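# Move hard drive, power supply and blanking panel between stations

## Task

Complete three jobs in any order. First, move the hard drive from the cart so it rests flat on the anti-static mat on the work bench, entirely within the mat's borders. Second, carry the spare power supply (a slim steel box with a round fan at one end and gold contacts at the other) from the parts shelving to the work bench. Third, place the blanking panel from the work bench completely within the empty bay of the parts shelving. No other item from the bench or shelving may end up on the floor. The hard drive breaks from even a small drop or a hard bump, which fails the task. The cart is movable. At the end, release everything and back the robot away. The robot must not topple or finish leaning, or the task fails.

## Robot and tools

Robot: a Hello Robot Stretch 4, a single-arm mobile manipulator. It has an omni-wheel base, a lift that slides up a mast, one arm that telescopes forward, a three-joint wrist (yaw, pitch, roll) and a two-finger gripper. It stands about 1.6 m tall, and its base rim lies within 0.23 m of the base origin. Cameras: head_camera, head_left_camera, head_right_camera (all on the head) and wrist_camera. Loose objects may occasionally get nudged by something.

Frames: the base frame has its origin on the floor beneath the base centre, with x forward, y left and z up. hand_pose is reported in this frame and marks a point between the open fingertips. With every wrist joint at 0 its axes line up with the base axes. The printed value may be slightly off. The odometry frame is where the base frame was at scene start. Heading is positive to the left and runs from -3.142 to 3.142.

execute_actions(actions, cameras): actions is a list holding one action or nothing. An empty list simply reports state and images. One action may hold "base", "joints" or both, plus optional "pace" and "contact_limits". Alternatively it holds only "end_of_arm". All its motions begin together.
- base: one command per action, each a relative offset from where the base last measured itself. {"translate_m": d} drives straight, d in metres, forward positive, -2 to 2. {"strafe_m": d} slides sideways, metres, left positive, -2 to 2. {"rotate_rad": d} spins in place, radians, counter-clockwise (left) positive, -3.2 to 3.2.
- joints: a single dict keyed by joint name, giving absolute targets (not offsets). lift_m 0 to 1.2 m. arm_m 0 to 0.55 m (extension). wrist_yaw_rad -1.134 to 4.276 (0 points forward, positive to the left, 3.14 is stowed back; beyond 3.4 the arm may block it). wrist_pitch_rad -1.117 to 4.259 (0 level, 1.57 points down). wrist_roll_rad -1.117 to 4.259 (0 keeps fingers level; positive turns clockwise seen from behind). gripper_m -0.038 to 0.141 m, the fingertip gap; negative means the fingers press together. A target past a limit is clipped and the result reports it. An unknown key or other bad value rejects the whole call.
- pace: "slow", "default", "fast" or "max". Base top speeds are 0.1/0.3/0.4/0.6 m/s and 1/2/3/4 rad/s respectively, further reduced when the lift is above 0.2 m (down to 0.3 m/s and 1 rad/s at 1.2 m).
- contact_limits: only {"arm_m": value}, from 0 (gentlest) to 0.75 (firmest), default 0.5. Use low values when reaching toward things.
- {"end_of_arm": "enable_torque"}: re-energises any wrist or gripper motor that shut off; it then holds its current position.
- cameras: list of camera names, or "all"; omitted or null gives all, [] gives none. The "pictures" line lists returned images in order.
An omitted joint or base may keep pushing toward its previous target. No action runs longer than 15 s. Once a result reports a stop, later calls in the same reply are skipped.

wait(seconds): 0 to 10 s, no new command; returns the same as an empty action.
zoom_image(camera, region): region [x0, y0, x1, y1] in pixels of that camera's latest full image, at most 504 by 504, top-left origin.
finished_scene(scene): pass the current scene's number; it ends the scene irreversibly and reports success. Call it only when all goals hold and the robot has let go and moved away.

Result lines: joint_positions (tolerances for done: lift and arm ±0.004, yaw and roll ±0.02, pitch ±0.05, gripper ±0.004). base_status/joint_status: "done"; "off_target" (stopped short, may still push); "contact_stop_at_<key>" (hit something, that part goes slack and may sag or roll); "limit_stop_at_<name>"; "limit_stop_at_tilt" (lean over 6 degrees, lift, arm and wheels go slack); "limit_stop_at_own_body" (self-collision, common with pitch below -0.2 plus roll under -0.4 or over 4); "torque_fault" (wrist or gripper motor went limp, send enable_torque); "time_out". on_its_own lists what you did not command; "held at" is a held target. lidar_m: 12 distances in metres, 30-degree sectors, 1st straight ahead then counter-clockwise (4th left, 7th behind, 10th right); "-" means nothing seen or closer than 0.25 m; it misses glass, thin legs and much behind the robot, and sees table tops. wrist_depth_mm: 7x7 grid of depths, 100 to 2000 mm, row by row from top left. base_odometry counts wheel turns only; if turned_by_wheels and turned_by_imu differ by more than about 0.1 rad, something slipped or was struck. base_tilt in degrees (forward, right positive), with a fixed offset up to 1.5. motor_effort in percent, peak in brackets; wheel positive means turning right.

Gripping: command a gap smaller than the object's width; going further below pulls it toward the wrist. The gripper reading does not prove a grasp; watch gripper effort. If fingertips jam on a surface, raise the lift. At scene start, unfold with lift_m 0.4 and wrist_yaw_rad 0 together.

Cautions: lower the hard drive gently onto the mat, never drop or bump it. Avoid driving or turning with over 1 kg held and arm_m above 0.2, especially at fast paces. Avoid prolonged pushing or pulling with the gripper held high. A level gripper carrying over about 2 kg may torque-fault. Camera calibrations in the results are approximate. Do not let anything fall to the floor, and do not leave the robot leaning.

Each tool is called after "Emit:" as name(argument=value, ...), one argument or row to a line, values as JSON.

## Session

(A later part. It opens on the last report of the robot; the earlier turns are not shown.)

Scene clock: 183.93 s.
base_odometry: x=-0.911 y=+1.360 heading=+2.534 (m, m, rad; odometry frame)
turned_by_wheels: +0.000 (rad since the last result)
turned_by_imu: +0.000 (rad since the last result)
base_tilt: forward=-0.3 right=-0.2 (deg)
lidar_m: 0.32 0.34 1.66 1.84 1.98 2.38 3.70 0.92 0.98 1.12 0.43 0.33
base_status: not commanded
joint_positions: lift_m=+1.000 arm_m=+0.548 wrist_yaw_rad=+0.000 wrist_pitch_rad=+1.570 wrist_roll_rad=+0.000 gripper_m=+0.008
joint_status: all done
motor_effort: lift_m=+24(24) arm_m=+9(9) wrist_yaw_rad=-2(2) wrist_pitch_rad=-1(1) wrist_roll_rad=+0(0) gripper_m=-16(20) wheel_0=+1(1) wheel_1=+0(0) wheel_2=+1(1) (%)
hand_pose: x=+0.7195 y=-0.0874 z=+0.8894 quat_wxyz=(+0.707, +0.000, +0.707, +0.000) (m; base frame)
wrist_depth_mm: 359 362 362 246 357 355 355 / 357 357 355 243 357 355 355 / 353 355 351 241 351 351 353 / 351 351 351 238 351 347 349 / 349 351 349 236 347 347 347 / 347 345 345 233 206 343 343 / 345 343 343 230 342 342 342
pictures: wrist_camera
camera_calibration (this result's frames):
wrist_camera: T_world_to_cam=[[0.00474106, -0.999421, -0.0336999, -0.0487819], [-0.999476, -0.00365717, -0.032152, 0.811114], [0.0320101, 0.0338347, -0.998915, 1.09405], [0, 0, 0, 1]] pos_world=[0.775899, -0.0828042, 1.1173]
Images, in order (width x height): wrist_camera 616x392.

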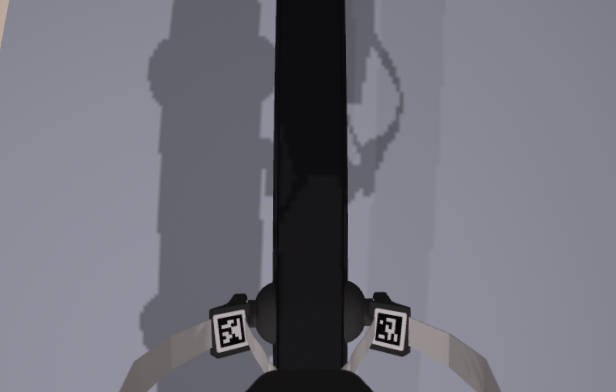

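Emit:
execute_actions(
  actions=[
    {"base":{"translate_m":-0.35},"joints":{"arm_m":0.3}},
  ],
  cameras=[],
)

Emit:
execute_actions(
  actions=[
    {"base":{"strafe_m":0.85}},
  ],
  cameras=[],
)

Emit:
execute_actions(
  actions=[
    {"base":{"rotate_rad":3.14},"joints":{"wrist_roll_rad":1.57},"pace":"slow"},
  ],
  cameras=[],
)

Emit:
execute_actions(
  actions=[
    {"base":{"translate_m":2.0},"joints":{"arm_m":0.1,"wrist_pitch_rad":0.8}},
  ],
  cameras=["head_left_camera"],
)

Scene clock: 200.10 s.
base_odometry: x=-0.624 y=+1.161 heading=+2.534 (m, m, rad; odometry frame)
turned_by_wheels: +0.000 (rad since the last result)
turned_by_imu: -0.002 (rad since the last result)
base_tilt: forward=-0.3 right=-0.2 (deg)
lidar_m: 0.28 0.73 1.90 1.85 2.00 2.20 3.34 0.88 0.71 1.50 0.94 0.28
base_status: done
joint_positions: lift_m=+1.000 arm_m=+0.302 wrist_yaw_rad=+0.000 wrist_pitch_rad=+1.571 wrist_roll_rad=+0.000 gripper_m=+0.008
joint_status: all done
motor_effort: lift_m=+23(24) arm_m=-9(8) wrist_yaw_rad=+0(1) wrist_pitch_rad=-2(2) wrist_roll_rad=+0(0) gripper_m=-21(19) wheel_0=-1(5) wheel_1=+0(4) wheel_2=+0(8) (%)
hand_pose: x=+0.4725 y=-0.0874 z=+0.8894 quat_wxyz=(+0.707, +0.000, +0.707, +0.000) (m; base frame)
wrist_depth_mm: 362 362 364 246 359 357 357 / 1138 683 1138 243 1138 1138 1118 / 1138 1138 1118 241 1138 1160 1118 / 1118 1160 1118 237 1118 1118 1118 / 1118 1118 1118 236 1118 1118 1098 / 1118 1118 1118 233 206 1118 1118 / 1118 1098 891 231 1098 1098 1078
pictures: none
No camera images: the call's "cameras" was empty. Leave "cameras" out to get every camera's image.

Scene clock: 204.27 s.
base_odometry: x=-1.109 y=+0.463 heading=+2.534 (m, m, rad; odometry frame)
turned_by_wheels: +0.000 (rad since the last result)
turned_by_imu: -0.005 (rad since the last result)
base_tilt: forward=-0.4 right=-0.1 (deg)
lidar_m: 0.30 1.37 1.03 1.00 1.09 1.55 3.31 2.93 1.51 1.51 0.99 0.29
base_status: done
joint_positions: lift_m=+1.000 arm_m=+0.302 wrist_yaw_rad=+0.000 wrist_pitch_rad=+1.571 wrist_roll_rad=+0.000 gripper_m=+0.008
joint_status: not commanded
motor_effort: lift_m=+23(23) arm_m=-9(8) wrist_yaw_rad=-2(1) wrist_pitch_rad=-2(1) wrist_roll_rad=+0(0) gripper_m=-20(19) wheel_0=+1(8) wheel_1=-1(9) wheel_2=+0(0) (%)
hand_pose: x=+0.4725 y=-0.0874 z=+0.8894 quat_wxyz=(+0.707, +0.000, +0.707, +0.000) (m; base frame)
wrist_depth_mm: 1160 1160 1138 246 1160 1160 1138 / 1160 1138 1138 243 1138 1138 976 / 1138 1138 1138 240 1138 1138 1118 / 1118 1138 1138 237 1138 1138 1118 / 1118 1098 1118 236 1098 1098 1098 / 1118 1098 1098 233 206 1098 1098 / 1098 1098 891 230 1078 1098 1118
pictures: none
No camera images: the call's "cameras" was empty. Leave "cameras" out to get every camera's image.

Scene clock: 208.70 s.
base_odometry: x=-1.109 y=+0.463 heading=-0.609 (m, m, rad; odometry frame)
turned_by_wheels: +3.140 (rad since the last result)
turned_by_imu: +3.115 (rad since the last result)
base_tilt: forward=-0.3 right=-0.3 (deg)
lidar_m: 0.43 2.92 1.53 1.50 1.00 0.92 1.50 1.33 1.02 0.99 1.08 0.45
base_status: done
joint_positions: lift_m=+1.000 arm_m=+0.302 wrist_yaw_rad=+0.000 wrist_pitch_rad=+1.570 wrist_roll_rad=+1.570 gripper_m=+0.008
joint_status: all done
motor_effort: lift_m=+23(23) arm_m=-9(9) wrist_yaw_rad=-2(0) wrist_pitch_rad=-1(2) wrist_roll_rad=+1(5) gripper_m=-17(18) wheel_0=+0(4) wheel_1=+0(7) wheel_2=+0(4) (%)
hand_pose: x=+0.4726 y=-0.0874 z=+0.8894 quat_wxyz=(+0.500, +0.500, +0.500, -0.500) (m; base frame)
wrist_depth_mm: 1138 1160 1160 246 1160 1138 1160 / 1138 1160 1138 243 1138 1138 1138 / 1138 1138 1138 240 1138 1118 1118 / 1118 1118 1118 238 1118 917 1118 / 1138 1118 1098 236 1118 891 891 / 1118 1118 1118 233 206 878 891 / 1118 1118 1098 230 1078 878 1098
pictures: none
No camera images: the call's "cameras" was empty. Leave "cameras" out to get every camera's image.

Scene clock: 216.93 s.
base_odometry: x=+0.531 y=-0.681 heading=-0.609 (m, m, rad; odometry frame)
turned_by_wheels: +0.000 (rad since the last result)
turned_by_imu: +0.007 (rad since the last result)
base_tilt: forward=-0.3 right=-0.3 (deg)
lidar_m: 0.43 1.21 1.19 2.19 1.56 2.13 3.46 1.55 0.73 0.71 1.18 0.49
base_status: done
joint_positions: lift_m=+1.000 arm_m=+0.102 wrist_yaw_rad=+0.000 wrist_pitch_rad=+0.803 wrist_roll_rad=+1.570 gripper_m=+0.008
joint_status: all done
motor_effort: lift_m=+23(23) arm_m=-9(9) wrist_yaw_rad=-2(4) wrist_pitch_rad=-8(9) wrist_roll_rad=-1(0) gripper_m=-18(19) wheel_0=-1(5) wheel_1=-1(1) wheel_2=-1(9) (%)
hand_pose: x=+0.4729 y=-0.0874 z=+0.9704 quat_wxyz=(+0.651, +0.651, +0.276, -0.276) (m; base frame)
wrist_depth_mm: 788 891 1078 244 1336 1078 946 / 778 891 1078 242 1336 1098 960 / 778 904 1098 240 1308 1098 946 / 788 904 1098 238 1336 1098 960 / 798 904 1118 235 1308 1078 931 / 788 904 1008 233 206 1060 946 / 788 866 1025 231 1182 976 931
pictures: head_left_camera
Images, in order (width x height): head_left_camera 420x672.

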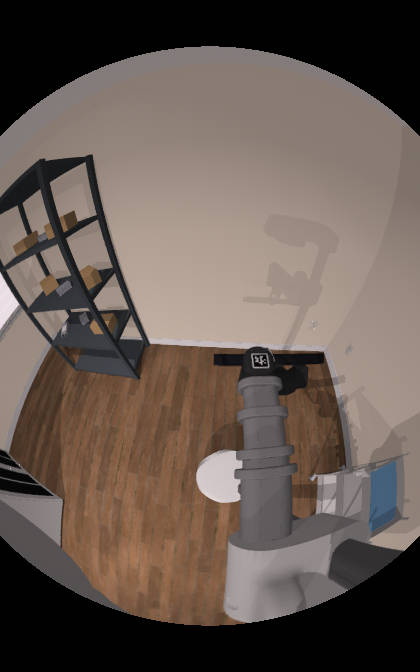

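Emit:
execute_actions(
  actions=[
    {"base":{"translate_m":0.1},"joints":{"lift_m":0.5}},
  ],
  cameras=[],
)

Emit:
execute_actions(
  actions=[
    {"base":{"strafe_m":1.0}},
  ],
  cameras=["head_left_camera","head_camera"],
)

Scene clock: 227.43 s.
base_odometry: x=+0.613 y=-0.739 heading=-0.610 (m, m, rad; odometry frame)
turned_by_wheels: +0.000 (rad since the last result)
turned_by_imu: +0.000 (rad since the last result)
base_tilt: forward=-0.4 right=-0.1 (deg)
lidar_m: 0.46 1.20 1.10 2.52 1.62 2.11 3.61 1.51 0.71 0.74 1.17 0.47
base_status: done
joint_positions: lift_m=+0.500 arm_m=+0.102 wrist_yaw_rad=+0.000 wrist_pitch_rad=+0.803 wrist_roll_rad=+1.570 gripper_m=+0.008
joint_status: all done
motor_effort: lift_m=+16(22) arm_m=-9(9) wrist_yaw_rad=-2(2) wrist_pitch_rad=-8(8) wrist_roll_rad=-1(0) gripper_m=-19(20) wheel_0=-1(6) wheel_1=-1(7) wheel_2=+0(7) (%)
hand_pose: x=+0.4729 y=-0.0874 z=+0.4710 quat_wxyz=(+0.651, +0.651, +0.276, -0.276) (m; base frame)
wrist_depth_mm: 707 809 960 244 732 609 535 / 699 809 976 242 732 609 525 / 699 809 976 240 723 603 530 / 715 820 960 237 715 609 530 / 699 809 976 236 715 603 530 / 699 820 904 233 206 591 525 / 707 768 917 231 668 549 521
pictures: none
No camera images: the call's "cameras" was empty. Leave "cameras" out to get every camera's image.

Scene clock: 232.10 s.
base_odometry: x=+1.186 y=+0.081 heading=-0.610 (m, m, rad; odometry frame)
turned_by_wheels: +0.000 (rad since the last result)
turned_by_imu: -0.004 (rad since the last result)
base_tilt: forward=-0.4 right=-0.2 (deg)
lidar_m: 0.46 0.74 1.03 1.58 0.99 0.83 3.51 2.87 1.74 1.71 1.64 0.47
base_status: done
joint_positions: lift_m=+0.500 arm_m=+0.102 wrist_yaw_rad=+0.000 wrist_pitch_rad=+0.803 wrist_roll_rad=+1.570 gripper_m=+0.008
joint_status: not commanded
motor_effort: lift_m=+17(17) arm_m=-9(9) wrist_yaw_rad=-1(1) wrist_pitch_rad=-8(8) wrist_roll_rad=+0(0) gripper_m=-17(18) wheel_0=+1(9) wheel_1=-1(5) wheel_2=-1(1) (%)
hand_pose: x=+0.4729 y=-0.0874 z=+0.4709 quat_wxyz=(+0.651, +0.651, +0.276, -0.276) (m; base frame)
wrist_depth_mm: 732 854 1025 244 741 609 535 / 732 854 1025 242 732 609 535 / 741 854 1008 240 741 603 535 / 723 842 1008 237 732 603 525 / 355 399 904 236 707 597 525 / 442 866 917 232 206 591 521 / 427 366 891 231 668 554 521
pictures: head_camera, head_left_camera
Images, in order (width x height): head_camera 420x560, head_left_camera 420x672.

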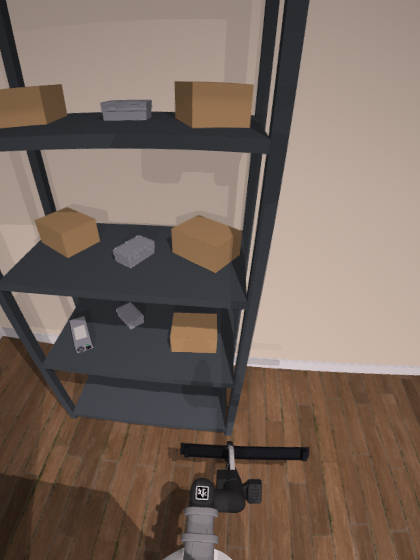

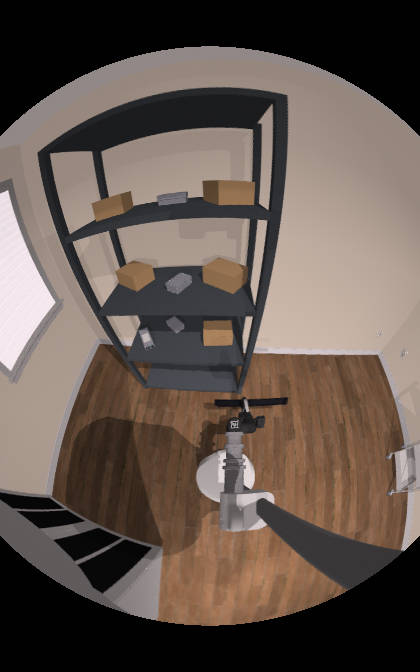

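Emit:
execute_actions(
  actions=[
    {"base":{"strafe_m":0.42},"joints":{"lift_m":0.2}},
  ],
  cameras=[],
)

Emit:
execute_actions(
  actions=[
    {"joints":{"arm_m":0.35},"pace":"slow"},
  ],
  cameras=["head_camera","wrist_camera"],
)

Scene clock: 244.30 s.
base_odometry: x=+1.427 y=+0.425 heading=-0.610 (m, m, rad; odometry frame)
turned_by_wheels: +0.000 (rad since the last result)
turned_by_imu: -0.002 (rad since the last result)
base_tilt: forward=-0.4 right=-0.2 (deg)
lidar_m: 0.45 0.76 1.18 1.17 0.97 0.69 0.70 3.46 2.15 2.13 1.68 0.49
base_status: done
joint_positions: lift_m=+0.200 arm_m=+0.102 wrist_yaw_rad=+0.000 wrist_pitch_rad=+0.803 wrist_roll_rad=+1.570 gripper_m=+0.008
joint_status: all done
motor_effort: lift_m=+16(17) arm_m=-9(9) wrist_yaw_rad=-2(1) wrist_pitch_rad=-8(7) wrist_roll_rad=+0(0) gripper_m=-20(20) wheel_0=+1(8) wheel_1=-1(7) wheel_2=-1(2) (%)
hand_pose: x=+0.4729 y=-0.0874 z=+0.1710 quat_wxyz=(+0.651, +0.651, +0.276, -0.276) (m; base frame)
wrist_depth_mm: 732 750 544 244 384 319 282 / 750 723 535 242 384 317 282 / 759 707 521 240 382 319 282 / 759 691 517 238 382 317 281 / 768 683 508 236 379 315 278 / 750 676 484 232 206 312 274 / 759 683 469 231 349 287 274
pictures: none
No camera images: the call's "cameras" was empty. Leave "cameras" out to get every camera's image.

Scene clock: 248.07 s.
base_odometry: x=+1.427 y=+0.425 heading=-0.610 (m, m, rad; odometry frame)
turned_by_wheels: +0.000 (rad since the last result)
turned_by_imu: +0.000 (rad since the last result)
base_tilt: forward=-0.2 right=-0.1 (deg)
lidar_m: 0.70 0.75 1.17 1.18 0.94 0.70 0.70 3.43 2.16 2.11 1.67 0.74
base_status: not commanded
joint_positions: lift_m=+0.200 arm_m=+0.348 wrist_yaw_rad=+0.000 wrist_pitch_rad=+0.803 wrist_roll_rad=+1.570 gripper_m=+0.008
joint_status: all done
motor_effort: lift_m=+16(16) arm_m=+9(10) wrist_yaw_rad=-1(2) wrist_pitch_rad=-7(7) wrist_roll_rad=-1(0) gripper_m=-20(16) wheel_0=+1(1) wheel_1=-1(1) wheel_2=-1(1) (%)
hand_pose: x=+0.7198 y=-0.0874 z=+0.1710 quat_wxyz=(+0.651, +0.651, +0.276, -0.276) (m; base frame)
wrist_depth_mm: 554 615 488 244 329 319 281 / 549 621 480 242 325 319 281 / 554 615 473 240 324 315 279 / 554 609 466 238 320 317 279 / 549 609 462 236 319 312 277 / 549 609 424 232 206 310 274 / 549 591 404 231 301 286 272
pictures: head_camera, wrist_camera
camera_calibration (this result's frames):
wrist_camera: T_world_to_cam=[[-0.695383, -0.00531804, -0.71862, 0.634962], [0.0189125, 0.999491, -0.0256975, 0.141853], [0.71839, -0.0314605, -0.694928, -0.175272], [0, 0, 0, 1]] pos_world=[0.564773, -0.143918, 0.33814]
Images, in order (width x height): head_camera 420x560, wrist_camera 616x392.

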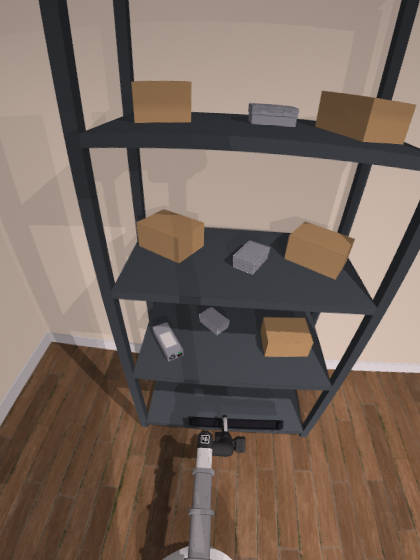

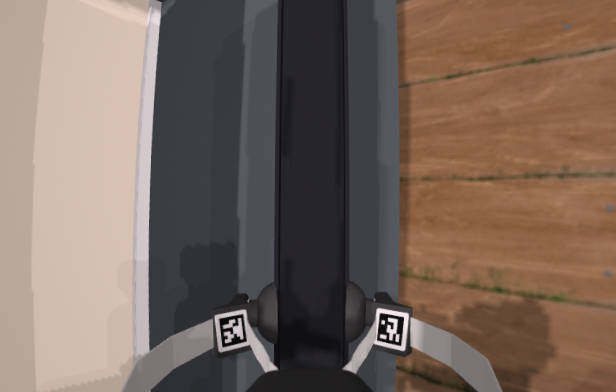

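Emit:
execute_actions(
  actions=[
    {"joints":{"arm_m":0.55},"base":{"translate_m":0.06},"pace":"slow"},
  ],
  cameras=["wrist_camera"],
)

Scene clock: 266.50 s.
base_odometry: x=+1.476 y=+0.391 heading=-0.610 (m, m, rad; odometry frame)
turned_by_wheels: +0.000 (rad since the last result)
turned_by_imu: +0.000 (rad since the last result)
base_tilt: forward=-0.3 right=-0.2 (deg)
lidar_m: 0.63 0.67 1.19 1.17 1.02 0.75 0.75 3.43 2.17 2.14 1.58 0.65
base_status: done
joint_positions: lift_m=+0.200 arm_m=+0.548 wrist_yaw_rad=+0.000 wrist_pitch_rad=+0.803 wrist_roll_rad=+1.570 gripper_m=+0.008
joint_status: all done
motor_effort: lift_m=+16(16) arm_m=+9(8) wrist_yaw_rad=-2(2) wrist_pitch_rad=-7(8) wrist_roll_rad=+0(0) gripper_m=-23(19) wheel_0=+0(4) wheel_1=+2(4) wheel_2=+0(5) (%)
hand_pose: x=+0.9198 y=-0.0874 z=+0.1710 quat_wxyz=(+0.651, +0.651, +0.276, -0.276) (m; base frame)
wrist_depth_mm: 336 387 445 245 294 243 - / 334 389 442 242 293 243 218 / 338 392 442 239 291 243 215 / 336 389 445 238 290 242 214 / 338 392 445 235 287 240 213 / 334 392 421 233 206 237 213 / 338 368 402 231 266 220 -
pictures: wrist_camera
camera_calibration (this result's frames):
wrist_camera: T_world_to_cam=[[-0.695354, -0.0053332, -0.718647, 0.774029], [0.0188917, 0.999491, -0.0256968, 0.138085], [0.718419, -0.0314448, -0.6949, -0.318982], [0, 0, 0, 1]] pos_world=[0.764778, -0.143917, 0.338142]
Images, in order (width x height): wrist_camera 616x392.

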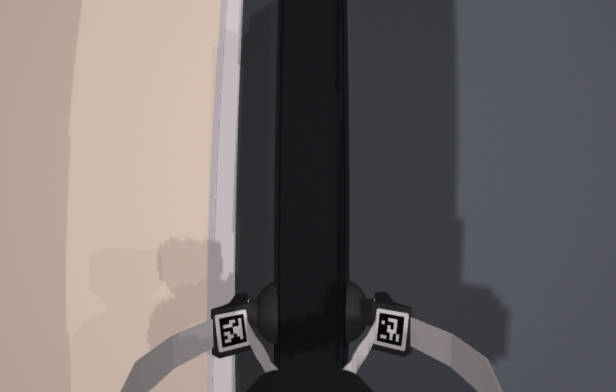

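Emit:
execute_actions(
  actions=[
    {"joints":{"lift_m":0.171},"pace":"slow"},
  ],
  cameras=[],
)

Emit:
execute_actions(
  actions=[
    {"joints":{"gripper_m":0.09},"pace":"slow"},
  ],
  cameras=["wrist_camera"],
)

Emit:
execute_actions(
  actions=[
    {"joints":{"lift_m":0.2},"pace":"slow"},
  ],
  cameras=[],
)

Emit:
execute_actions(
  actions=[
    {"joints":{"arm_m":0.0}},
  ],
  cameras=[],
)

Emit:
execute_actions(
  actions=[
    {"joints":{"lift_m":0.6,"wrist_roll_rad":0,"wrist_pitch_rad":0.6,"gripper_m":0.115},"base":{"strafe_m":0.25}},
  ],
  cameras=["wrist_camera","head_camera"],
)

Scene clock: 279.87 s.
base_odometry: x=+1.476 y=+0.391 heading=-0.610 (m, m, rad; odometry frame)
turned_by_wheels: +0.000 (rad since the last result)
turned_by_imu: +0.000 (rad since the last result)
base_tilt: forward=-0.3 right=-0.1 (deg)
lidar_m: 0.64 0.66 1.19 1.15 1.05 0.77 0.75 3.42 2.18 2.13 1.59 0.66
base_status: not commanded
joint_positions: lift_m=+0.171 arm_m=+0.548 wrist_yaw_rad=+0.000 wrist_pitch_rad=+0.803 wrist_roll_rad=+1.570 gripper_m=+0.008
joint_status: all done
motor_effort: lift_m=+16(15) arm_m=+9(8) wrist_yaw_rad=+0(0) wrist_pitch_rad=-7(8) wrist_roll_rad=+0(0) gripper_m=-19(17) wheel_0=+0(0) wheel_1=+2(2) wheel_2=+1(0) (%)
hand_pose: x=+0.9198 y=-0.0874 z=+0.1420 quat_wxyz=(+0.651, +0.651, +0.276, -0.276) (m; base frame)
wrist_depth_mm: 336 387 430 244 260 215 - / 334 389 421 242 258 215 193 / 338 389 418 239 258 215 193 / 338 392 413 238 256 213 191 / 338 389 407 235 255 212 190 / 336 389 373 233 206 210 189 / 338 368 357 231 236 194 -
pictures: none
No camera images: the call's "cameras" was empty. Leave "cameras" out to get every camera's image.

Scene clock: 283.00 s.
base_odometry: x=+1.476 y=+0.391 heading=-0.610 (m, m, rad; odometry frame)
turned_by_wheels: +0.000 (rad since the last result)
turned_by_imu: +0.000 (rad since the last result)
base_tilt: forward=-0.4 right=-0.1 (deg)
lidar_m: 0.63 0.69 1.19 1.17 1.01 0.77 0.73 3.47 2.17 2.13 1.57 0.66
base_status: not commanded
joint_positions: lift_m=+0.171 arm_m=+0.548 wrist_yaw_rad=+0.000 wrist_pitch_rad=+0.802 wrist_roll_rad=+1.570 gripper_m=+0.090
joint_status: all done
motor_effort: lift_m=+16(16) arm_m=+8(9) wrist_yaw_rad=-1(2) wrist_pitch_rad=-6(7) wrist_roll_rad=-1(0) gripper_m=-3(19) wheel_0=+0(0) wheel_1=+2(2) wheel_2=+1(0) (%)
hand_pose: x=+0.9199 y=-0.0874 z=+0.1421 quat_wxyz=(+0.651, +0.651, +0.276, -0.276) (m; base frame)
wrist_depth_mm: 336 384 427 320 260 216 - / 332 387 424 315 259 216 193 / 336 392 421 309 259 215 193 / 338 392 413 310 257 214 192 / 336 389 410 306 255 213 191 / 334 389 219 301 216 211 189 / 340 368 384 148 243 199 -
pictures: wrist_camera
camera_calibration (this result's frames):
wrist_camera: T_world_to_cam=[[-0.694976, -0.00532537, -0.719013, 0.753059], [0.0189166, 0.999491, -0.025687, 0.137319], [0.718784, -0.0314531, -0.694522, -0.339518], [0, 0, 0, 1]] pos_world=[0.7648, -0.143917, 0.309184]
Images, in order (width x height): wrist_camera 616x392.

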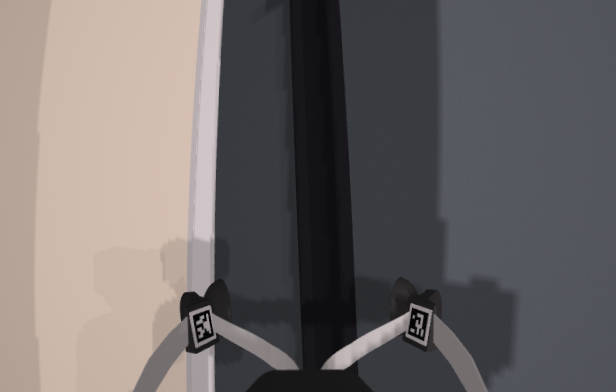

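Scene clock: 284.03 s.
base_odometry: x=+1.476 y=+0.391 heading=-0.610 (m, m, rad; odometry frame)
turned_by_wheels: +0.000 (rad since the last result)
turned_by_imu: +0.000 (rad since the last result)
base_tilt: forward=-0.4 right=-0.1 (deg)
lidar_m: 0.63 0.69 1.17 1.17 1.01 0.77 0.76 3.42 2.18 2.13 1.59 0.66
base_status: not commanded
joint_positions: lift_m=+0.200 arm_m=+0.548 wrist_yaw_rad=+0.000 wrist_pitch_rad=+0.802 wrist_roll_rad=+1.570 gripper_m=+0.090
joint_status: all done
motor_effort: lift_m=+23(26) arm_m=+9(9) wrist_yaw_rad=-1(0) wrist_pitch_rad=-6(6) wrist_roll_rad=+0(0) gripper_m=-2(2) wheel_0=+0(0) wheel_1=+2(2) wheel_2=+0(1) (%)
hand_pose: x=+0.9199 y=-0.0874 z=+0.1705 quat_wxyz=(+0.651, +0.651, +0.276, -0.276) (m; base frame)
wrist_depth_mm: 336 387 445 366 294 243 - / 334 389 442 364 293 243 218 / 336 392 442 359 291 243 215 / 338 389 442 357 290 241 213 / 338 392 445 355 287 240 213 / 338 392 219 351 216 237 213 / 336 368 433 149 274 224 -
pictures: none
No camera images: the call's "cameras" was empty. Leave "cameras" out to get every camera's image.

Scene clock: 286.70 s.
base_odometry: x=+1.476 y=+0.391 heading=-0.610 (m, m, rad; odometry frame)
turned_by_wheels: +0.000 (rad since the last result)
turned_by_imu: +0.000 (rad since the last result)
base_tilt: forward=-0.3 right=-0.2 (deg)
lidar_m: 0.63 0.69 1.19 1.16 1.01 0.76 0.76 3.42 2.16 2.13 1.60 0.66
base_status: not commanded
joint_positions: lift_m=+0.200 arm_m=+0.002 wrist_yaw_rad=+0.000 wrist_pitch_rad=+0.802 wrist_roll_rad=+1.570 gripper_m=+0.090
joint_status: all done
motor_effort: lift_m=+23(23) arm_m=-9(10) wrist_yaw_rad=+0(1) wrist_pitch_rad=-5(6) wrist_roll_rad=+0(0) gripper_m=+1(1) wheel_0=+0(0) wheel_1=+2(2) wheel_2=+0(0) (%)
hand_pose: x=+0.3739 y=-0.0874 z=+0.1706 quat_wxyz=(+0.651, +0.651, +0.276, -0.276) (m; base frame)
wrist_depth_mm: 759 778 559 480 384 319 282 / 788 723 559 477 384 319 282 / 788 715 549 477 382 317 281 / 798 699 544 469 382 317 281 / 798 676 539 466 379 314 279 / 788 668 219 466 216 310 277 / 788 683 521 148 359 294 273
pictures: none
No camera images: the call's "cameras" was empty. Leave "cameras" out to get every camera's image.

Scene clock: 289.30 s.
base_odometry: x=+1.619 y=+0.596 heading=-0.610 (m, m, rad; odometry frame)
turned_by_wheels: +0.000 (rad since the last result)
turned_by_imu: -0.001 (rad since the last result)
base_tilt: forward=-0.4 right=-0.2 (deg)
lidar_m: 0.63 1.22 0.93 0.93 0.98 0.76 0.74 0.78 2.43 2.37 0.93 0.67
base_status: done
joint_positions: lift_m=+0.600 arm_m=+0.002 wrist_yaw_rad=+0.000 wrist_pitch_rad=+0.602 wrist_roll_rad=+0.000 gripper_m=+0.115
joint_status: all done
motor_effort: lift_m=+23(25) arm_m=-9(9) wrist_yaw_rad=+0(1) wrist_pitch_rad=-6(11) wrist_roll_rad=-1(5) gripper_m=-6(5) wheel_0=+1(9) wheel_1=-1(8) wheel_2=+1(1) (%)
hand_pose: x=+0.4110 y=-0.0874 z=+0.6145 quat_wxyz=(+0.955, +0.000, +0.297, +0.000) (m; base frame)
wrist_depth_mm: 891 413 854 854 854 842 820 / 931 904 917 891 878 878 627 / 1025 1008 647 585 647 661 597 / 1138 1138 512 512 517 517 517 / 1205 1182 1098 1118 1098 1098 1118 / 1025 991 668 917 891 878 904 / 866 854 750 148 788 768 788
pictures: head_camera, wrist_camera
camera_calibration (this result's frames):
wrist_camera: T_world_to_cam=[[0.0300003, -0.999426, -0.0157077, -0.0780443], [-0.540139, -0.00298694, -0.84157, 0.802574], [0.841041, 0.0337317, -0.539919, 0.214781], [0, 0, 0, 1]] pos_world=[0.255203, -0.0828472, 0.790161]
Images, in order (width x height): head_camera 420x560, wrist_camera 616x392.

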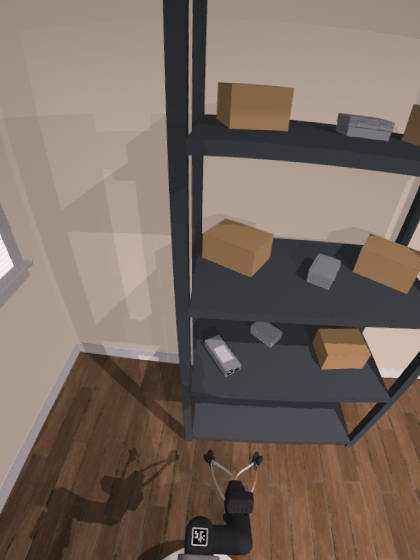

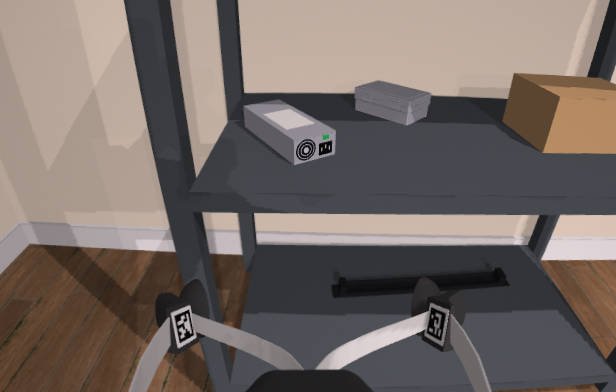

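Emit:
execute_actions(
  actions=[
    {"base":{"strafe_m":-0.07},"joints":{"wrist_yaw_rad":0.55,"lift_m":0.62,"gripper_m":0.125}},
  ],
  cameras=[],
)

Emit:
execute_actions(
  actions=[
    {"joints":{"arm_m":0.46},"pace":"slow"},
  ],
  cameras=["wrist_camera","head_camera"],
)

Scene clock: 302.47 s.
base_odometry: x=+1.579 y=+0.539 heading=-0.609 (m, m, rad; odometry frame)
turned_by_wheels: +0.000 (rad since the last result)
turned_by_imu: +0.000 (rad since the last result)
base_tilt: forward=-0.4 right=-0.1 (deg)
lidar_m: 0.63 1.23 1.00 0.98 1.05 0.75 0.73 3.04 2.37 2.30 0.91 0.68
base_status: done
joint_positions: lift_m=+0.620 arm_m=+0.002 wrist_yaw_rad=+0.550 wrist_pitch_rad=+0.602 wrist_roll_rad=+0.000 gripper_m=+0.125
joint_status: all done
motor_effort: lift_m=+23(24) arm_m=-8(9) wrist_yaw_rad=-2(5) wrist_pitch_rad=-6(6) wrist_roll_rad=-2(1) gripper_m=+0(2) wheel_0=-1(7) wheel_1=+2(10) wheel_2=+1(1) (%)
hand_pose: x=+0.4216 y=+0.0496 z=+0.6345 quat_wxyz=(+0.919, -0.080, +0.285, +0.259) (m; base frame)
wrist_depth_mm: 866 1042 1160 991 831 732 691 / 904 1098 1255 1078 878 798 723 / 946 1138 1366 1160 842 661 715 / 976 1205 1430 1281 530 504 525 / 1042 1182 1255 1229 1060 439 415 / 991 1008 1025 1008 976 904 891 / 891 866 891 151 798 798 798
pictures: none
No camera images: the call's "cameras" was empty. Leave "cameras" out to get every camera's image.

Scene clock: 308.33 s.
base_odometry: x=+1.579 y=+0.539 heading=-0.609 (m, m, rad; odometry frame)
turned_by_wheels: +0.000 (rad since the last result)
turned_by_imu: -0.001 (rad since the last result)
base_tilt: forward=-0.3 right=-0.2 (deg)
lidar_m: 0.64 1.24 1.00 0.98 1.04 0.77 0.72 3.05 2.35 2.33 0.95 0.69
base_status: not commanded
joint_positions: lift_m=+0.620 arm_m=+0.458 wrist_yaw_rad=+0.550 wrist_pitch_rad=+0.602 wrist_roll_rad=+0.000 gripper_m=+0.125
joint_status: all done
motor_effort: lift_m=+23(23) arm_m=+9(9) wrist_yaw_rad=+0(0) wrist_pitch_rad=-6(6) wrist_roll_rad=-1(1) gripper_m=-2(0) wheel_0=-1(1) wheel_1=+2(2) wheel_2=+1(2) (%)
hand_pose: x=+0.8777 y=+0.0497 z=+0.6345 quat_wxyz=(+0.919, -0.080, +0.285, +0.259) (m; base frame)
wrist_depth_mm: 842 691 574 484 410 370 336 / 878 768 621 517 439 392 355 / 931 878 683 564 473 418 375 / 976 991 750 609 504 449 397 / 1025 1118 866 508 418 418 421 / 976 1008 866 300 338 332 342 / 891 878 297 151 289 291 300
pictures: head_camera, wrist_camera
camera_calibration (this result's frames):
wrist_camera: T_world_to_cam=[[0.547857, -0.836425, -0.0156657, -0.417346], [-0.45888, -0.284802, -0.841616, 1.01462], [0.699487, 0.468274, -0.53985, -0.0689604], [0, 0, 0, 1]] pos_world=[0.742471, -0.0278203, 0.810153]
Images, in order (width x height): head_camera 420x560, wrist_camera 616x392.

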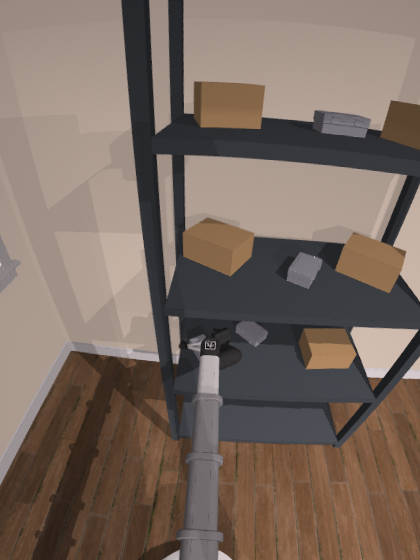

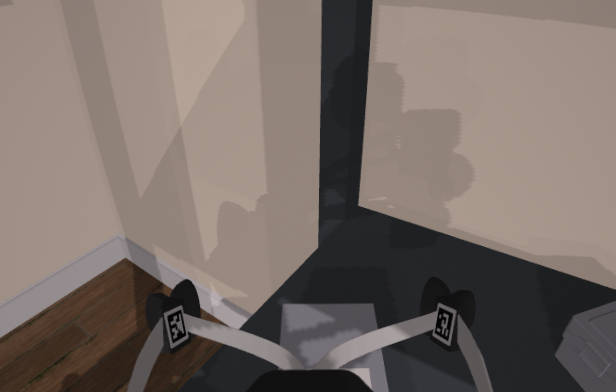

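Emit:
execute_actions(
  actions=[
    {"base":{"strafe_m":-0.055},"joints":{"arm_m":0.39},"pace":"slow"},
  ],
  cameras=[],
)

Emit:
execute_actions(
  actions=[
    {"joints":{"lift_m":0.575},"pace":"slow"},
  ],
  cameras=["wrist_camera"],
)

Scene clock: 316.43 s.
base_odometry: x=+1.547 y=+0.494 heading=-0.609 (m, m, rad; odometry frame)
turned_by_wheels: +0.000 (rad since the last result)
turned_by_imu: +0.000 (rad since the last result)
base_tilt: forward=-0.4 right=-0.1 (deg)
lidar_m: 0.61 0.69 1.06 1.05 1.03 0.76 0.74 3.59 2.28 2.26 0.92 0.66
base_status: done
joint_positions: lift_m=+0.620 arm_m=+0.392 wrist_yaw_rad=+0.550 wrist_pitch_rad=+0.602 wrist_roll_rad=+0.000 gripper_m=+0.125
joint_status: all done
motor_effort: lift_m=+23(23) arm_m=-9(12) wrist_yaw_rad=-2(0) wrist_pitch_rad=-6(6) wrist_roll_rad=-1(1) gripper_m=-3(3) wheel_0=+3(5) wheel_1=-1(8) wheel_2=+1(3) (%)
hand_pose: x=+0.8109 y=+0.0497 z=+0.6345 quat_wxyz=(+0.919, -0.080, +0.285, +0.259) (m; base frame)
wrist_depth_mm: 904 798 661 554 480 421 387 / 946 878 715 597 512 452 407 / 991 1008 778 647 554 480 427 / 1042 1118 878 640 517 508 459 / 1060 1182 976 359 421 415 340 / 1008 1008 340 300 338 334 309 / 243 296 297 151 293 293 300
pictures: none
No camera images: the call's "cameras" was empty. Leave "cameras" out to get every camera's image.

Scene clock: 317.67 s.
base_odometry: x=+1.547 y=+0.494 heading=-0.609 (m, m, rad; odometry frame)
turned_by_wheels: +0.000 (rad since the last result)
turned_by_imu: +0.000 (rad since the last result)
base_tilt: forward=-0.4 right=-0.2 (deg)
lidar_m: 0.64 0.67 1.06 1.04 1.01 0.77 0.74 3.63 2.31 2.25 0.93 0.68
base_status: not commanded
joint_positions: lift_m=+0.575 arm_m=+0.392 wrist_yaw_rad=+0.550 wrist_pitch_rad=+0.602 wrist_roll_rad=+0.000 gripper_m=+0.125
joint_status: all done
motor_effort: lift_m=+15(22) arm_m=-9(9) wrist_yaw_rad=-1(2) wrist_pitch_rad=-6(6) wrist_roll_rad=-1(1) gripper_m=+0(3) wheel_0=+2(2) wheel_1=-1(1) wheel_2=+1(2) (%)
hand_pose: x=+0.8109 y=+0.0497 z=+0.5901 quat_wxyz=(+0.919, -0.080, +0.285, +0.259) (m; base frame)
wrist_depth_mm: 904 798 654 554 484 427 389 / 931 878 723 591 517 449 407 / 976 1025 788 640 539 480 430 / 1025 1138 878 436 439 436 442 / 1060 1160 366 290 349 347 301 / 960 931 283 242 250 278 287 / 240 244 245 151 241 245 -
pictures: wrist_camera
camera_calibration (this result's frames):
wrist_camera: T_world_to_cam=[[0.547886, -0.836406, -0.0156657, -0.381434], [-0.45887, -0.284818, -0.841616, 0.946605], [0.699471, 0.468298, -0.53985, -0.0461386], [0, 0, 0, 1]] pos_world=[0.675624, -0.0278163, 0.765794]
Images, in order (width x height): wrist_camera 616x392.

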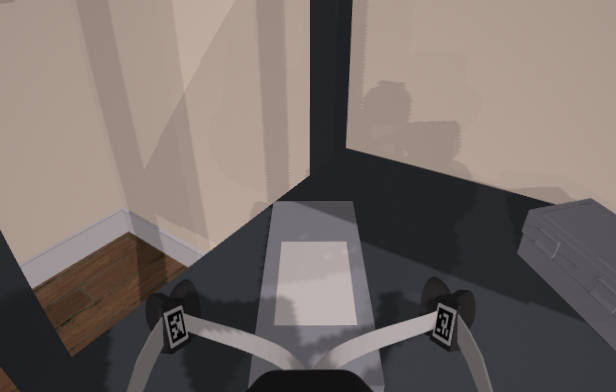

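Emit:
execute_actions(
  actions=[
    {"joints":{"lift_m":0.538,"gripper_m":0.11},"pace":"slow"},
  ],
  cameras=["wrist_camera"],
)

Emit:
execute_actions(
  actions=[
    {"joints":{"gripper_m":0.02},"pace":"slow"},
  ],
  cameras=[],
)

Emit:
execute_actions(
  actions=[
    {"joints":{"lift_m":0.6},"pace":"slow"},
  ],
  cameras=["wrist_camera"],
)

Scene clock: 326.40 s.
base_odometry: x=+1.547 y=+0.494 heading=-0.609 (m, m, rad; odometry frame)
turned_by_wheels: +0.000 (rad since the last result)
turned_by_imu: +0.000 (rad since the last result)
base_tilt: forward=-0.3 right=-0.2 (deg)
lidar_m: 0.63 0.70 1.06 1.04 1.03 0.74 0.74 3.62 2.30 2.25 0.92 0.68
base_status: not commanded
joint_positions: lift_m=+0.538 arm_m=+0.392 wrist_yaw_rad=+0.550 wrist_pitch_rad=+0.601 wrist_roll_rad=+0.000 gripper_m=+0.110
joint_status: all done
motor_effort: lift_m=+14(14) arm_m=-8(9) wrist_yaw_rad=+0(1) wrist_pitch_rad=-2(6) wrist_roll_rad=-1(1) gripper_m=+3(1) wheel_0=+2(3) wheel_1=-1(1) wheel_2=+1(1) (%)
hand_pose: x=+0.8110 y=+0.0498 z=+0.5535 quat_wxyz=(+0.919, -0.080, +0.285, +0.259) (m; base frame)
wrist_depth_mm: 917 798 654 554 484 421 387 / 946 878 707 597 517 449 404 / 991 1008 788 634 488 466 430 / 1025 1118 842 294 370 368 304 / 1042 1118 297 235 285 296 294 / 904 244 210 196 198 237 243 / 211 206 204 148 198 208 -
pictures: wrist_camera
camera_calibration (this result's frames):
wrist_camera: T_world_to_cam=[[0.547903, -0.836396, -0.0156289, -0.382019], [-0.457978, -0.284271, -0.842286, 0.915484], [0.700042, 0.468648, -0.538804, -0.0671054], [0, 0, 0, 1]] pos_world=[0.675557, -0.0278243, 0.728972]
Images, in order (width x height): wrist_camera 616x392.

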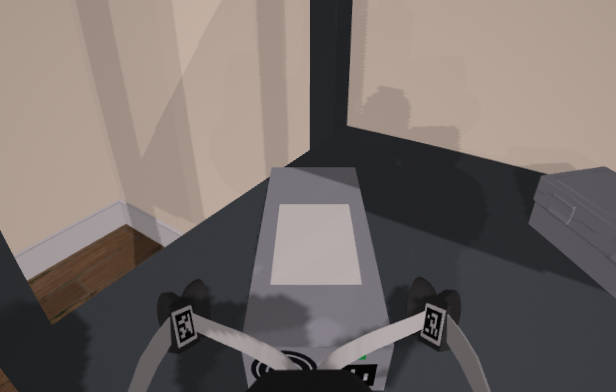

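Scene clock: 329.93 s.
base_odometry: x=+1.547 y=+0.494 heading=-0.609 (m, m, rad; odometry frame)
turned_by_wheels: +0.000 (rad since the last result)
turned_by_imu: +0.000 (rad since the last result)
base_tilt: forward=-0.3 right=-0.2 (deg)
lidar_m: 0.64 0.69 1.05 1.03 1.00 0.75 0.74 3.59 2.31 2.25 0.90 0.69
base_status: not commanded
joint_positions: lift_m=+0.538 arm_m=+0.391 wrist_yaw_rad=+0.551 wrist_pitch_rad=+0.606 wrist_roll_rad=+0.000 gripper_m=+0.021
joint_status: all done
motor_effort: lift_m=+17(17) arm_m=-9(9) wrist_yaw_rad=-4(6) wrist_pitch_rad=-17(17) wrist_roll_rad=-2(2) gripper_m=-24(20) wheel_0=+2(2) wheel_1=-1(1) wheel_2=+2(2) (%)
hand_pose: x=+0.8102 y=+0.0497 z=+0.5521 quat_wxyz=(+0.918, -0.081, +0.287, +0.260) (m; base frame)
wrist_depth_mm: 917 809 654 559 484 424 389 / 931 891 715 591 517 449 410 / 991 1008 798 517 469 466 433 / 1008 1138 842 281 357 355 298 / 1025 1078 287 224 277 286 283 / 229 237 193 186 186 238 236 / 208 197 172 162 171 196 -
pictures: none
No camera images: the call's "cameras" was empty. Leave "cameras" out to get every camera's image.

Scene clock: 331.33 s.
base_odometry: x=+1.547 y=+0.494 heading=-0.609 (m, m, rad; odometry frame)
turned_by_wheels: +0.000 (rad since the last result)
turned_by_imu: +0.000 (rad since the last result)
base_tilt: forward=-0.3 right=-0.2 (deg)
lidar_m: 0.64 0.70 1.07 1.04 1.03 0.77 0.74 3.61 2.31 2.26 0.90 0.68
base_status: not commanded
joint_positions: lift_m=+0.599 arm_m=+0.391 wrist_yaw_rad=+0.550 wrist_pitch_rad=+0.611 wrist_roll_rad=+0.000 gripper_m=+0.021
joint_status: all done
on_its_own: wrist_pitch_rad is at rest, and its effort (-32) is outside its rest range (-23 to +23)
motor_effort: lift_m=+26(28) arm_m=-9(8) wrist_yaw_rad=-2(5) wrist_pitch_rad=-32(34) wrist_roll_rad=-1(1) gripper_m=-25(23) wheel_0=+2(2) wheel_1=-1(1) wheel_2=+2(2) (%)
hand_pose: x=+0.8095 y=+0.0490 z=+0.6120 quat_wxyz=(+0.918, -0.082, +0.290, +0.259) (m; base frame)
wrist_depth_mm: 904 798 661 554 484 424 384 / 946 891 715 597 521 452 404 / 976 1008 788 654 554 484 433 / 1025 1160 891 303 466 462 452 / 1042 1138 946 230 375 370 310 / 960 991 193 185 185 309 300 / 243 258 172 162 171 167 -
pictures: wrist_camera
camera_calibration (this result's frames):
wrist_camera: T_world_to_cam=[[0.548298, -0.836132, -0.0158915, -0.38106], [-0.465234, -0.289179, -0.83662, 0.966515], [0.69493, 0.46611, -0.547553, -0.0245297], [0, 0, 0, 1]] pos_world=[0.675636, -0.0276881, 0.789119]
Images, in order (width x height): wrist_camera 616x392.

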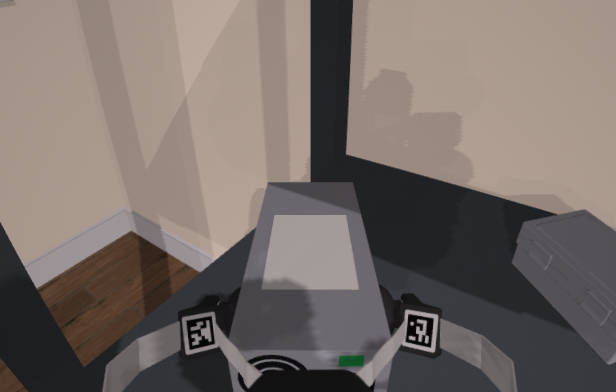

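Emit:
execute_actions(
  actions=[
    {"base":{"strafe_m":-0.08},"joints":{"gripper_m":0.012,"wrist_yaw_rad":0.3},"pace":"slow"},
  ],
  cameras=[],
)

Emit:
execute_actions(
  actions=[
    {"joints":{"arm_m":0.03},"pace":"slow"},
  ],
  cameras=["head_camera"],
)

Scene clock: 341.70 s.
base_odometry: x=+1.502 y=+0.428 heading=-0.609 (m, m, rad; odometry frame)
turned_by_wheels: +0.000 (rad since the last result)
turned_by_imu: +0.000 (rad since the last result)
base_tilt: forward=-0.3 right=-0.1 (deg)
lidar_m: 0.65 0.69 1.16 1.12 1.03 0.77 0.75 3.50 2.21 2.17 1.57 0.66
base_status: done
joint_positions: lift_m=+0.599 arm_m=+0.391 wrist_yaw_rad=+0.300 wrist_pitch_rad=+0.611 wrist_roll_rad=+0.000 gripper_m=+0.013
joint_status: all done
on_its_own: wrist_pitch_rad is at rest, and its effort (-32) is outside its rest range (-23 to +23)
motor_effort: lift_m=+26(27) arm_m=-9(9) wrist_yaw_rad=+0(13) wrist_pitch_rad=-32(32) wrist_roll_rad=+0(1) gripper_m=-27(26) wheel_0=+1(8) wheel_1=+0(2) wheel_2=+1(2) (%)
hand_pose: x=+0.8139 y=-0.0137 z=+0.6121 quat_wxyz=(+0.943, -0.045, +0.298, +0.142) (m; base frame)
wrist_depth_mm: 647 591 535 500 459 427 404 / 723 654 574 535 492 452 427 / 798 723 569 574 535 492 459 / 917 750 466 298 368 462 477 / 1008 373 377 228 327 359 370 / 307 312 190 183 184 312 307 / 271 166 167 159 167 168 268
pictures: none
No camera images: the call's "cameras" was empty. Leave "cameras" out to get every camera's image.

Scene clock: 346.57 s.
base_odometry: x=+1.502 y=+0.428 heading=-0.609 (m, m, rad; odometry frame)
turned_by_wheels: +0.000 (rad since the last result)
turned_by_imu: +0.000 (rad since the last result)
base_tilt: forward=-0.3 right=-0.1 (deg)
lidar_m: 0.52 0.68 1.14 1.14 1.06 0.76 0.76 3.47 2.22 2.17 1.59 0.66
base_status: not commanded
joint_positions: lift_m=+0.599 arm_m=+0.032 wrist_yaw_rad=+0.300 wrist_pitch_rad=+0.611 wrist_roll_rad=+0.000 gripper_m=+0.013
joint_status: all done
on_its_own: wrist_pitch_rad is at rest, and its effort (-32) is outside its rest range (-23 to +23)
motor_effort: lift_m=+27(26) arm_m=-9(10) wrist_yaw_rad=-2(0) wrist_pitch_rad=-32(32) wrist_roll_rad=+0(1) gripper_m=-27(26) wheel_0=+0(1) wheel_1=+0(0) wheel_2=+1(1) (%)
hand_pose: x=+0.4540 y=-0.0137 z=+0.6121 quat_wxyz=(+0.943, -0.045, +0.298, +0.142) (m; base frame)
wrist_depth_mm: 1098 946 931 842 798 732 691 / 1160 484 991 878 820 778 723 / 1229 1205 621 615 615 615 559 / 1255 1336 517 298 469 469 469 / 1182 1138 1138 228 991 427 402 / 976 976 193 183 183 878 878 / 854 166 167 159 167 160 778
pictures: head_camera
Images, in order (width x height): head_camera 420x560.

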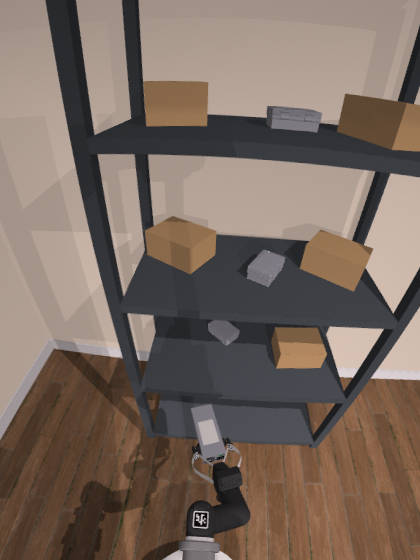

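Emit:
execute_actions(
  actions=[
    {"base":{"translate_m":-0.07},"joints":{"wrist_yaw_rad":0},"pace":"slow"},
  ],
  cameras=[],
)

Emit:
execute_actions(
  actions=[
    {"base":{"strafe_m":-1.47}},
  ],
  cameras=[],
)

Emit:
execute_actions(
  actions=[
    {"base":{"rotate_rad":3.14},"joints":{"lift_m":1.05},"pace":"slow"},
  ],
  cameras=[],
)

Emit:
execute_actions(
  actions=[
    {"base":{"translate_m":2.0}},
  ],
  cameras=[],
)

Emit:
execute_actions(
  actions=[
    {"base":{"strafe_m":-0.8}},
  ],
  cameras=["head_right_camera","head_left_camera"],
)

Scene clock: 363.47 s.
base_odometry: x=+1.444 y=+0.468 heading=-0.609 (m, m, rad; odometry frame)
turned_by_wheels: +0.000 (rad since the last result)
turned_by_imu: -0.001 (rad since the last result)
base_tilt: forward=-0.3 right=-0.1 (deg)
lidar_m: 0.51 0.76 1.14 1.12 0.96 0.70 0.68 3.47 2.22 2.17 1.67 0.75
base_status: done
joint_positions: lift_m=+0.599 arm_m=+0.032 wrist_yaw_rad=+0.000 wrist_pitch_rad=+0.611 wrist_roll_rad=+0.000 gripper_m=+0.013
joint_status: all done
on_its_own: wrist_pitch_rad is at rest, and its effort (-32) is outside its rest range (-23 to +23)
motor_effort: lift_m=+27(26) arm_m=-9(9) wrist_yaw_rad=-4(12) wrist_pitch_rad=-32(32) wrist_roll_rad=-1(1) gripper_m=-23(29) wheel_0=-2(4) wheel_1=-2(3) wheel_2=+0(6) (%)
hand_pose: x=+0.4388 y=-0.0873 z=+0.6121 quat_wxyz=(+0.954, +0.000, +0.301, +0.000) (m; base frame)
wrist_depth_mm: 904 891 904 878 891 854 866 / 946 946 904 798 759 615 904 / 539 627 615 615 615 627 627 / 574 1182 1160 298 1118 1098 1098 / 1138 1118 1078 229 1078 1118 1138 / 976 931 193 183 184 917 723 / 854 166 167 159 167 160 831
pictures: none
No camera images: the call's "cameras" was empty. Leave "cameras" out to get every camera's image.

Scene clock: 369.70 s.
base_odometry: x=+0.603 y=-0.737 heading=-0.610 (m, m, rad; odometry frame)
turned_by_wheels: +0.000 (rad since the last result)
turned_by_imu: +0.004 (rad since the last result)
base_tilt: forward=-0.2 right=-0.2 (deg)
lidar_m: 0.51 1.22 1.11 2.53 1.60 2.13 3.56 1.51 0.73 0.73 1.17 1.18
base_status: done
joint_positions: lift_m=+0.599 arm_m=+0.032 wrist_yaw_rad=+0.000 wrist_pitch_rad=+0.611 wrist_roll_rad=+0.000 gripper_m=+0.013
joint_status: not commanded
on_its_own: wrist_pitch_rad is at rest, and its effort (-32) is outside its rest range (-23 to +23)
motor_effort: lift_m=+27(26) arm_m=-8(9) wrist_yaw_rad=-1(3) wrist_pitch_rad=-32(32) wrist_roll_rad=-1(1) gripper_m=-24(26) wheel_0=-2(7) wheel_1=+0(11) wheel_2=-1(1) (%)
hand_pose: x=+0.4387 y=-0.0874 z=+0.6121 quat_wxyz=(+0.954, +0.000, +0.301, +0.000) (m; base frame)
wrist_depth_mm: 842 842 831 820 809 798 788 / 904 917 904 891 878 866 842 / 1008 991 991 976 960 946 946 / 1118 1078 1060 298 1042 1025 1008 / 1160 1160 1138 228 1118 1118 1098 / 976 991 193 183 184 991 976 / 854 166 167 159 167 160 854
pictures: none
No camera images: the call's "cameras" was empty. Leave "cameras" out to get every camera's image.

Scene clock: 374.13 s.
base_odometry: x=+0.603 y=-0.737 heading=+2.530 (m, m, rad; odometry frame)
turned_by_wheels: +3.140 (rad since the last result)
turned_by_imu: +3.115 (rad since the last result)
base_tilt: forward=-0.3 right=-0.2 (deg)
lidar_m: 0.50 1.53 0.71 0.72 1.18 1.21 1.14 1.23 1.11 2.49 1.60 2.09
base_status: done
joint_positions: lift_m=+1.049 arm_m=+0.032 wrist_yaw_rad=+0.000 wrist_pitch_rad=+0.611 wrist_roll_rad=+0.000 gripper_m=+0.013
joint_status: all done
on_its_own: wrist_pitch_rad is at rest, and its effort (-31) is outside its rest range (-23 to +23)
motor_effort: lift_m=+26(27) arm_m=-9(9) wrist_yaw_rad=-4(5) wrist_pitch_rad=-31(32) wrist_roll_rad=+0(1) gripper_m=-27(30) wheel_0=-2(4) wheel_1=-1(4) wheel_2=-2(3) (%)
hand_pose: x=+0.4388 y=-0.0873 z=+1.0621 quat_wxyz=(+0.954, +0.000, +0.301, +0.000) (m; base frame)
wrist_depth_mm: 1618 - - - - - - / 1576 - - - - - - / 1576 - - - - - - / 1618 - - 300 - - - / 1618 1863 1863 228 1863 1863 1863 / 1537 1537 193 183 184 1576 1537 / 1336 166 167 159 167 168 1336
pictures: none
No camera images: the call's "cameras" was empty. Leave "cameras" out to get every camera's image.

Scene clock: 382.37 s.
base_odometry: x=-1.035 y=+0.411 heading=+2.530 (m, m, rad; odometry frame)
turned_by_wheels: +0.000 (rad since the last result)
turned_by_imu: +0.007 (rad since the last result)
base_tilt: forward=-0.3 right=-0.1 (deg)
lidar_m: 0.52 1.30 0.99 0.98 1.07 1.56 3.19 2.85 1.53 1.51 1.09 0.96
base_status: done
joint_positions: lift_m=+1.049 arm_m=+0.032 wrist_yaw_rad=+0.000 wrist_pitch_rad=+0.611 wrist_roll_rad=+0.000 gripper_m=+0.013
joint_status: not commanded
on_its_own: wrist_pitch_rad is at rest, and its effort (-32) is outside its rest range (-23 to +23)
motor_effort: lift_m=+26(26) arm_m=-9(9) wrist_yaw_rad=-2(3) wrist_pitch_rad=-32(32) wrist_roll_rad=+0(0) gripper_m=-24(29) wheel_0=-1(3) wheel_1=-1(4) wheel_2=+1(8) (%)
hand_pose: x=+0.4387 y=-0.0874 z=+1.0621 quat_wxyz=(+0.954, +0.000, +0.301, +0.000) (m; base frame)
wrist_depth_mm: 1281 1255 1229 1229 1205 1205 1160 / 1336 1366 1308 1336 1281 1281 1255 / 1430 1537 1464 1430 1430 1255 1205 / 1464 1618 1576 300 1537 1499 878 / 1430 1756 1708 228 1708 1618 778 / 1464 1576 193 183 184 1576 842 / 1336 166 167 159 167 160 1336
pictures: none
No camera images: the call's "cameras" was empty. Leave "cameras" out to get every camera's image.

Scene clock: 386.37 s.
base_odometry: x=-0.576 y=+1.066 heading=+2.530 (m, m, rad; odometry frame)
turned_by_wheels: +0.000 (rad since the last result)
turned_by_imu: +0.004 (rad since the last result)
base_tilt: forward=-0.4 right=-0.2 (deg)
lidar_m: 0.51 1.62 1.84 1.78 1.94 2.15 2.85 0.96 0.72 1.20 1.00 0.76
base_status: done
joint_positions: lift_m=+1.049 arm_m=+0.032 wrist_yaw_rad=+0.000 wrist_pitch_rad=+0.611 wrist_roll_rad=+0.000 gripper_m=+0.013
joint_status: not commanded
on_its_own: wrist_pitch_rad is at rest, and its effort (-32) is outside its rest range (-23 to +23)
motor_effort: lift_m=+26(26) arm_m=-9(9) wrist_yaw_rad=-2(3) wrist_pitch_rad=-32(32) wrist_roll_rad=-1(0) gripper_m=-23(24) wheel_0=-1(9) wheel_1=+0(10) wheel_2=+1(1) (%)
hand_pose: x=+0.4387 y=-0.0874 z=+1.0621 quat_wxyz=(+0.954, +0.000, +0.301, +0.000) (m; base frame)
wrist_depth_mm: 1229 1205 1182 1182 1160 1118 1118 / 1336 1336 1281 1281 1255 1229 1205 / 1430 1397 1366 1160 1160 1160 1160 / 1618 1576 891 298 891 878 891 / 1756 1708 715 228 691 715 707 / 1537 1576 193 183 184 1430 1430 / 1366 166 167 159 167 160 1336
pictures: head_left_camera, head_right_camera
Images, in order (width x height): head_left_camera 420x672, head_right_camera 420x672.

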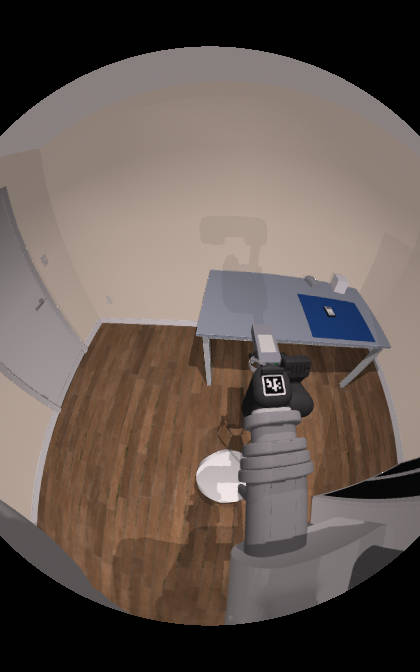

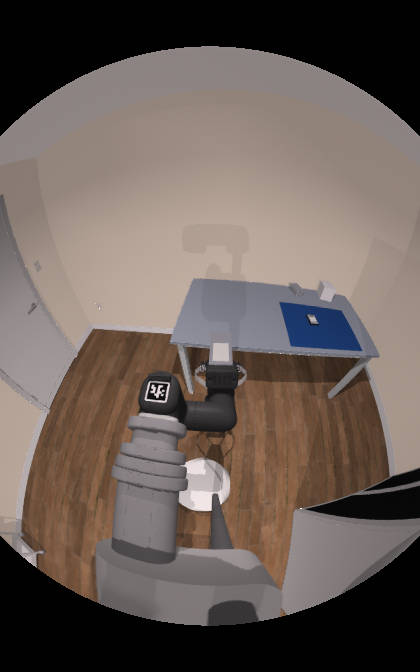

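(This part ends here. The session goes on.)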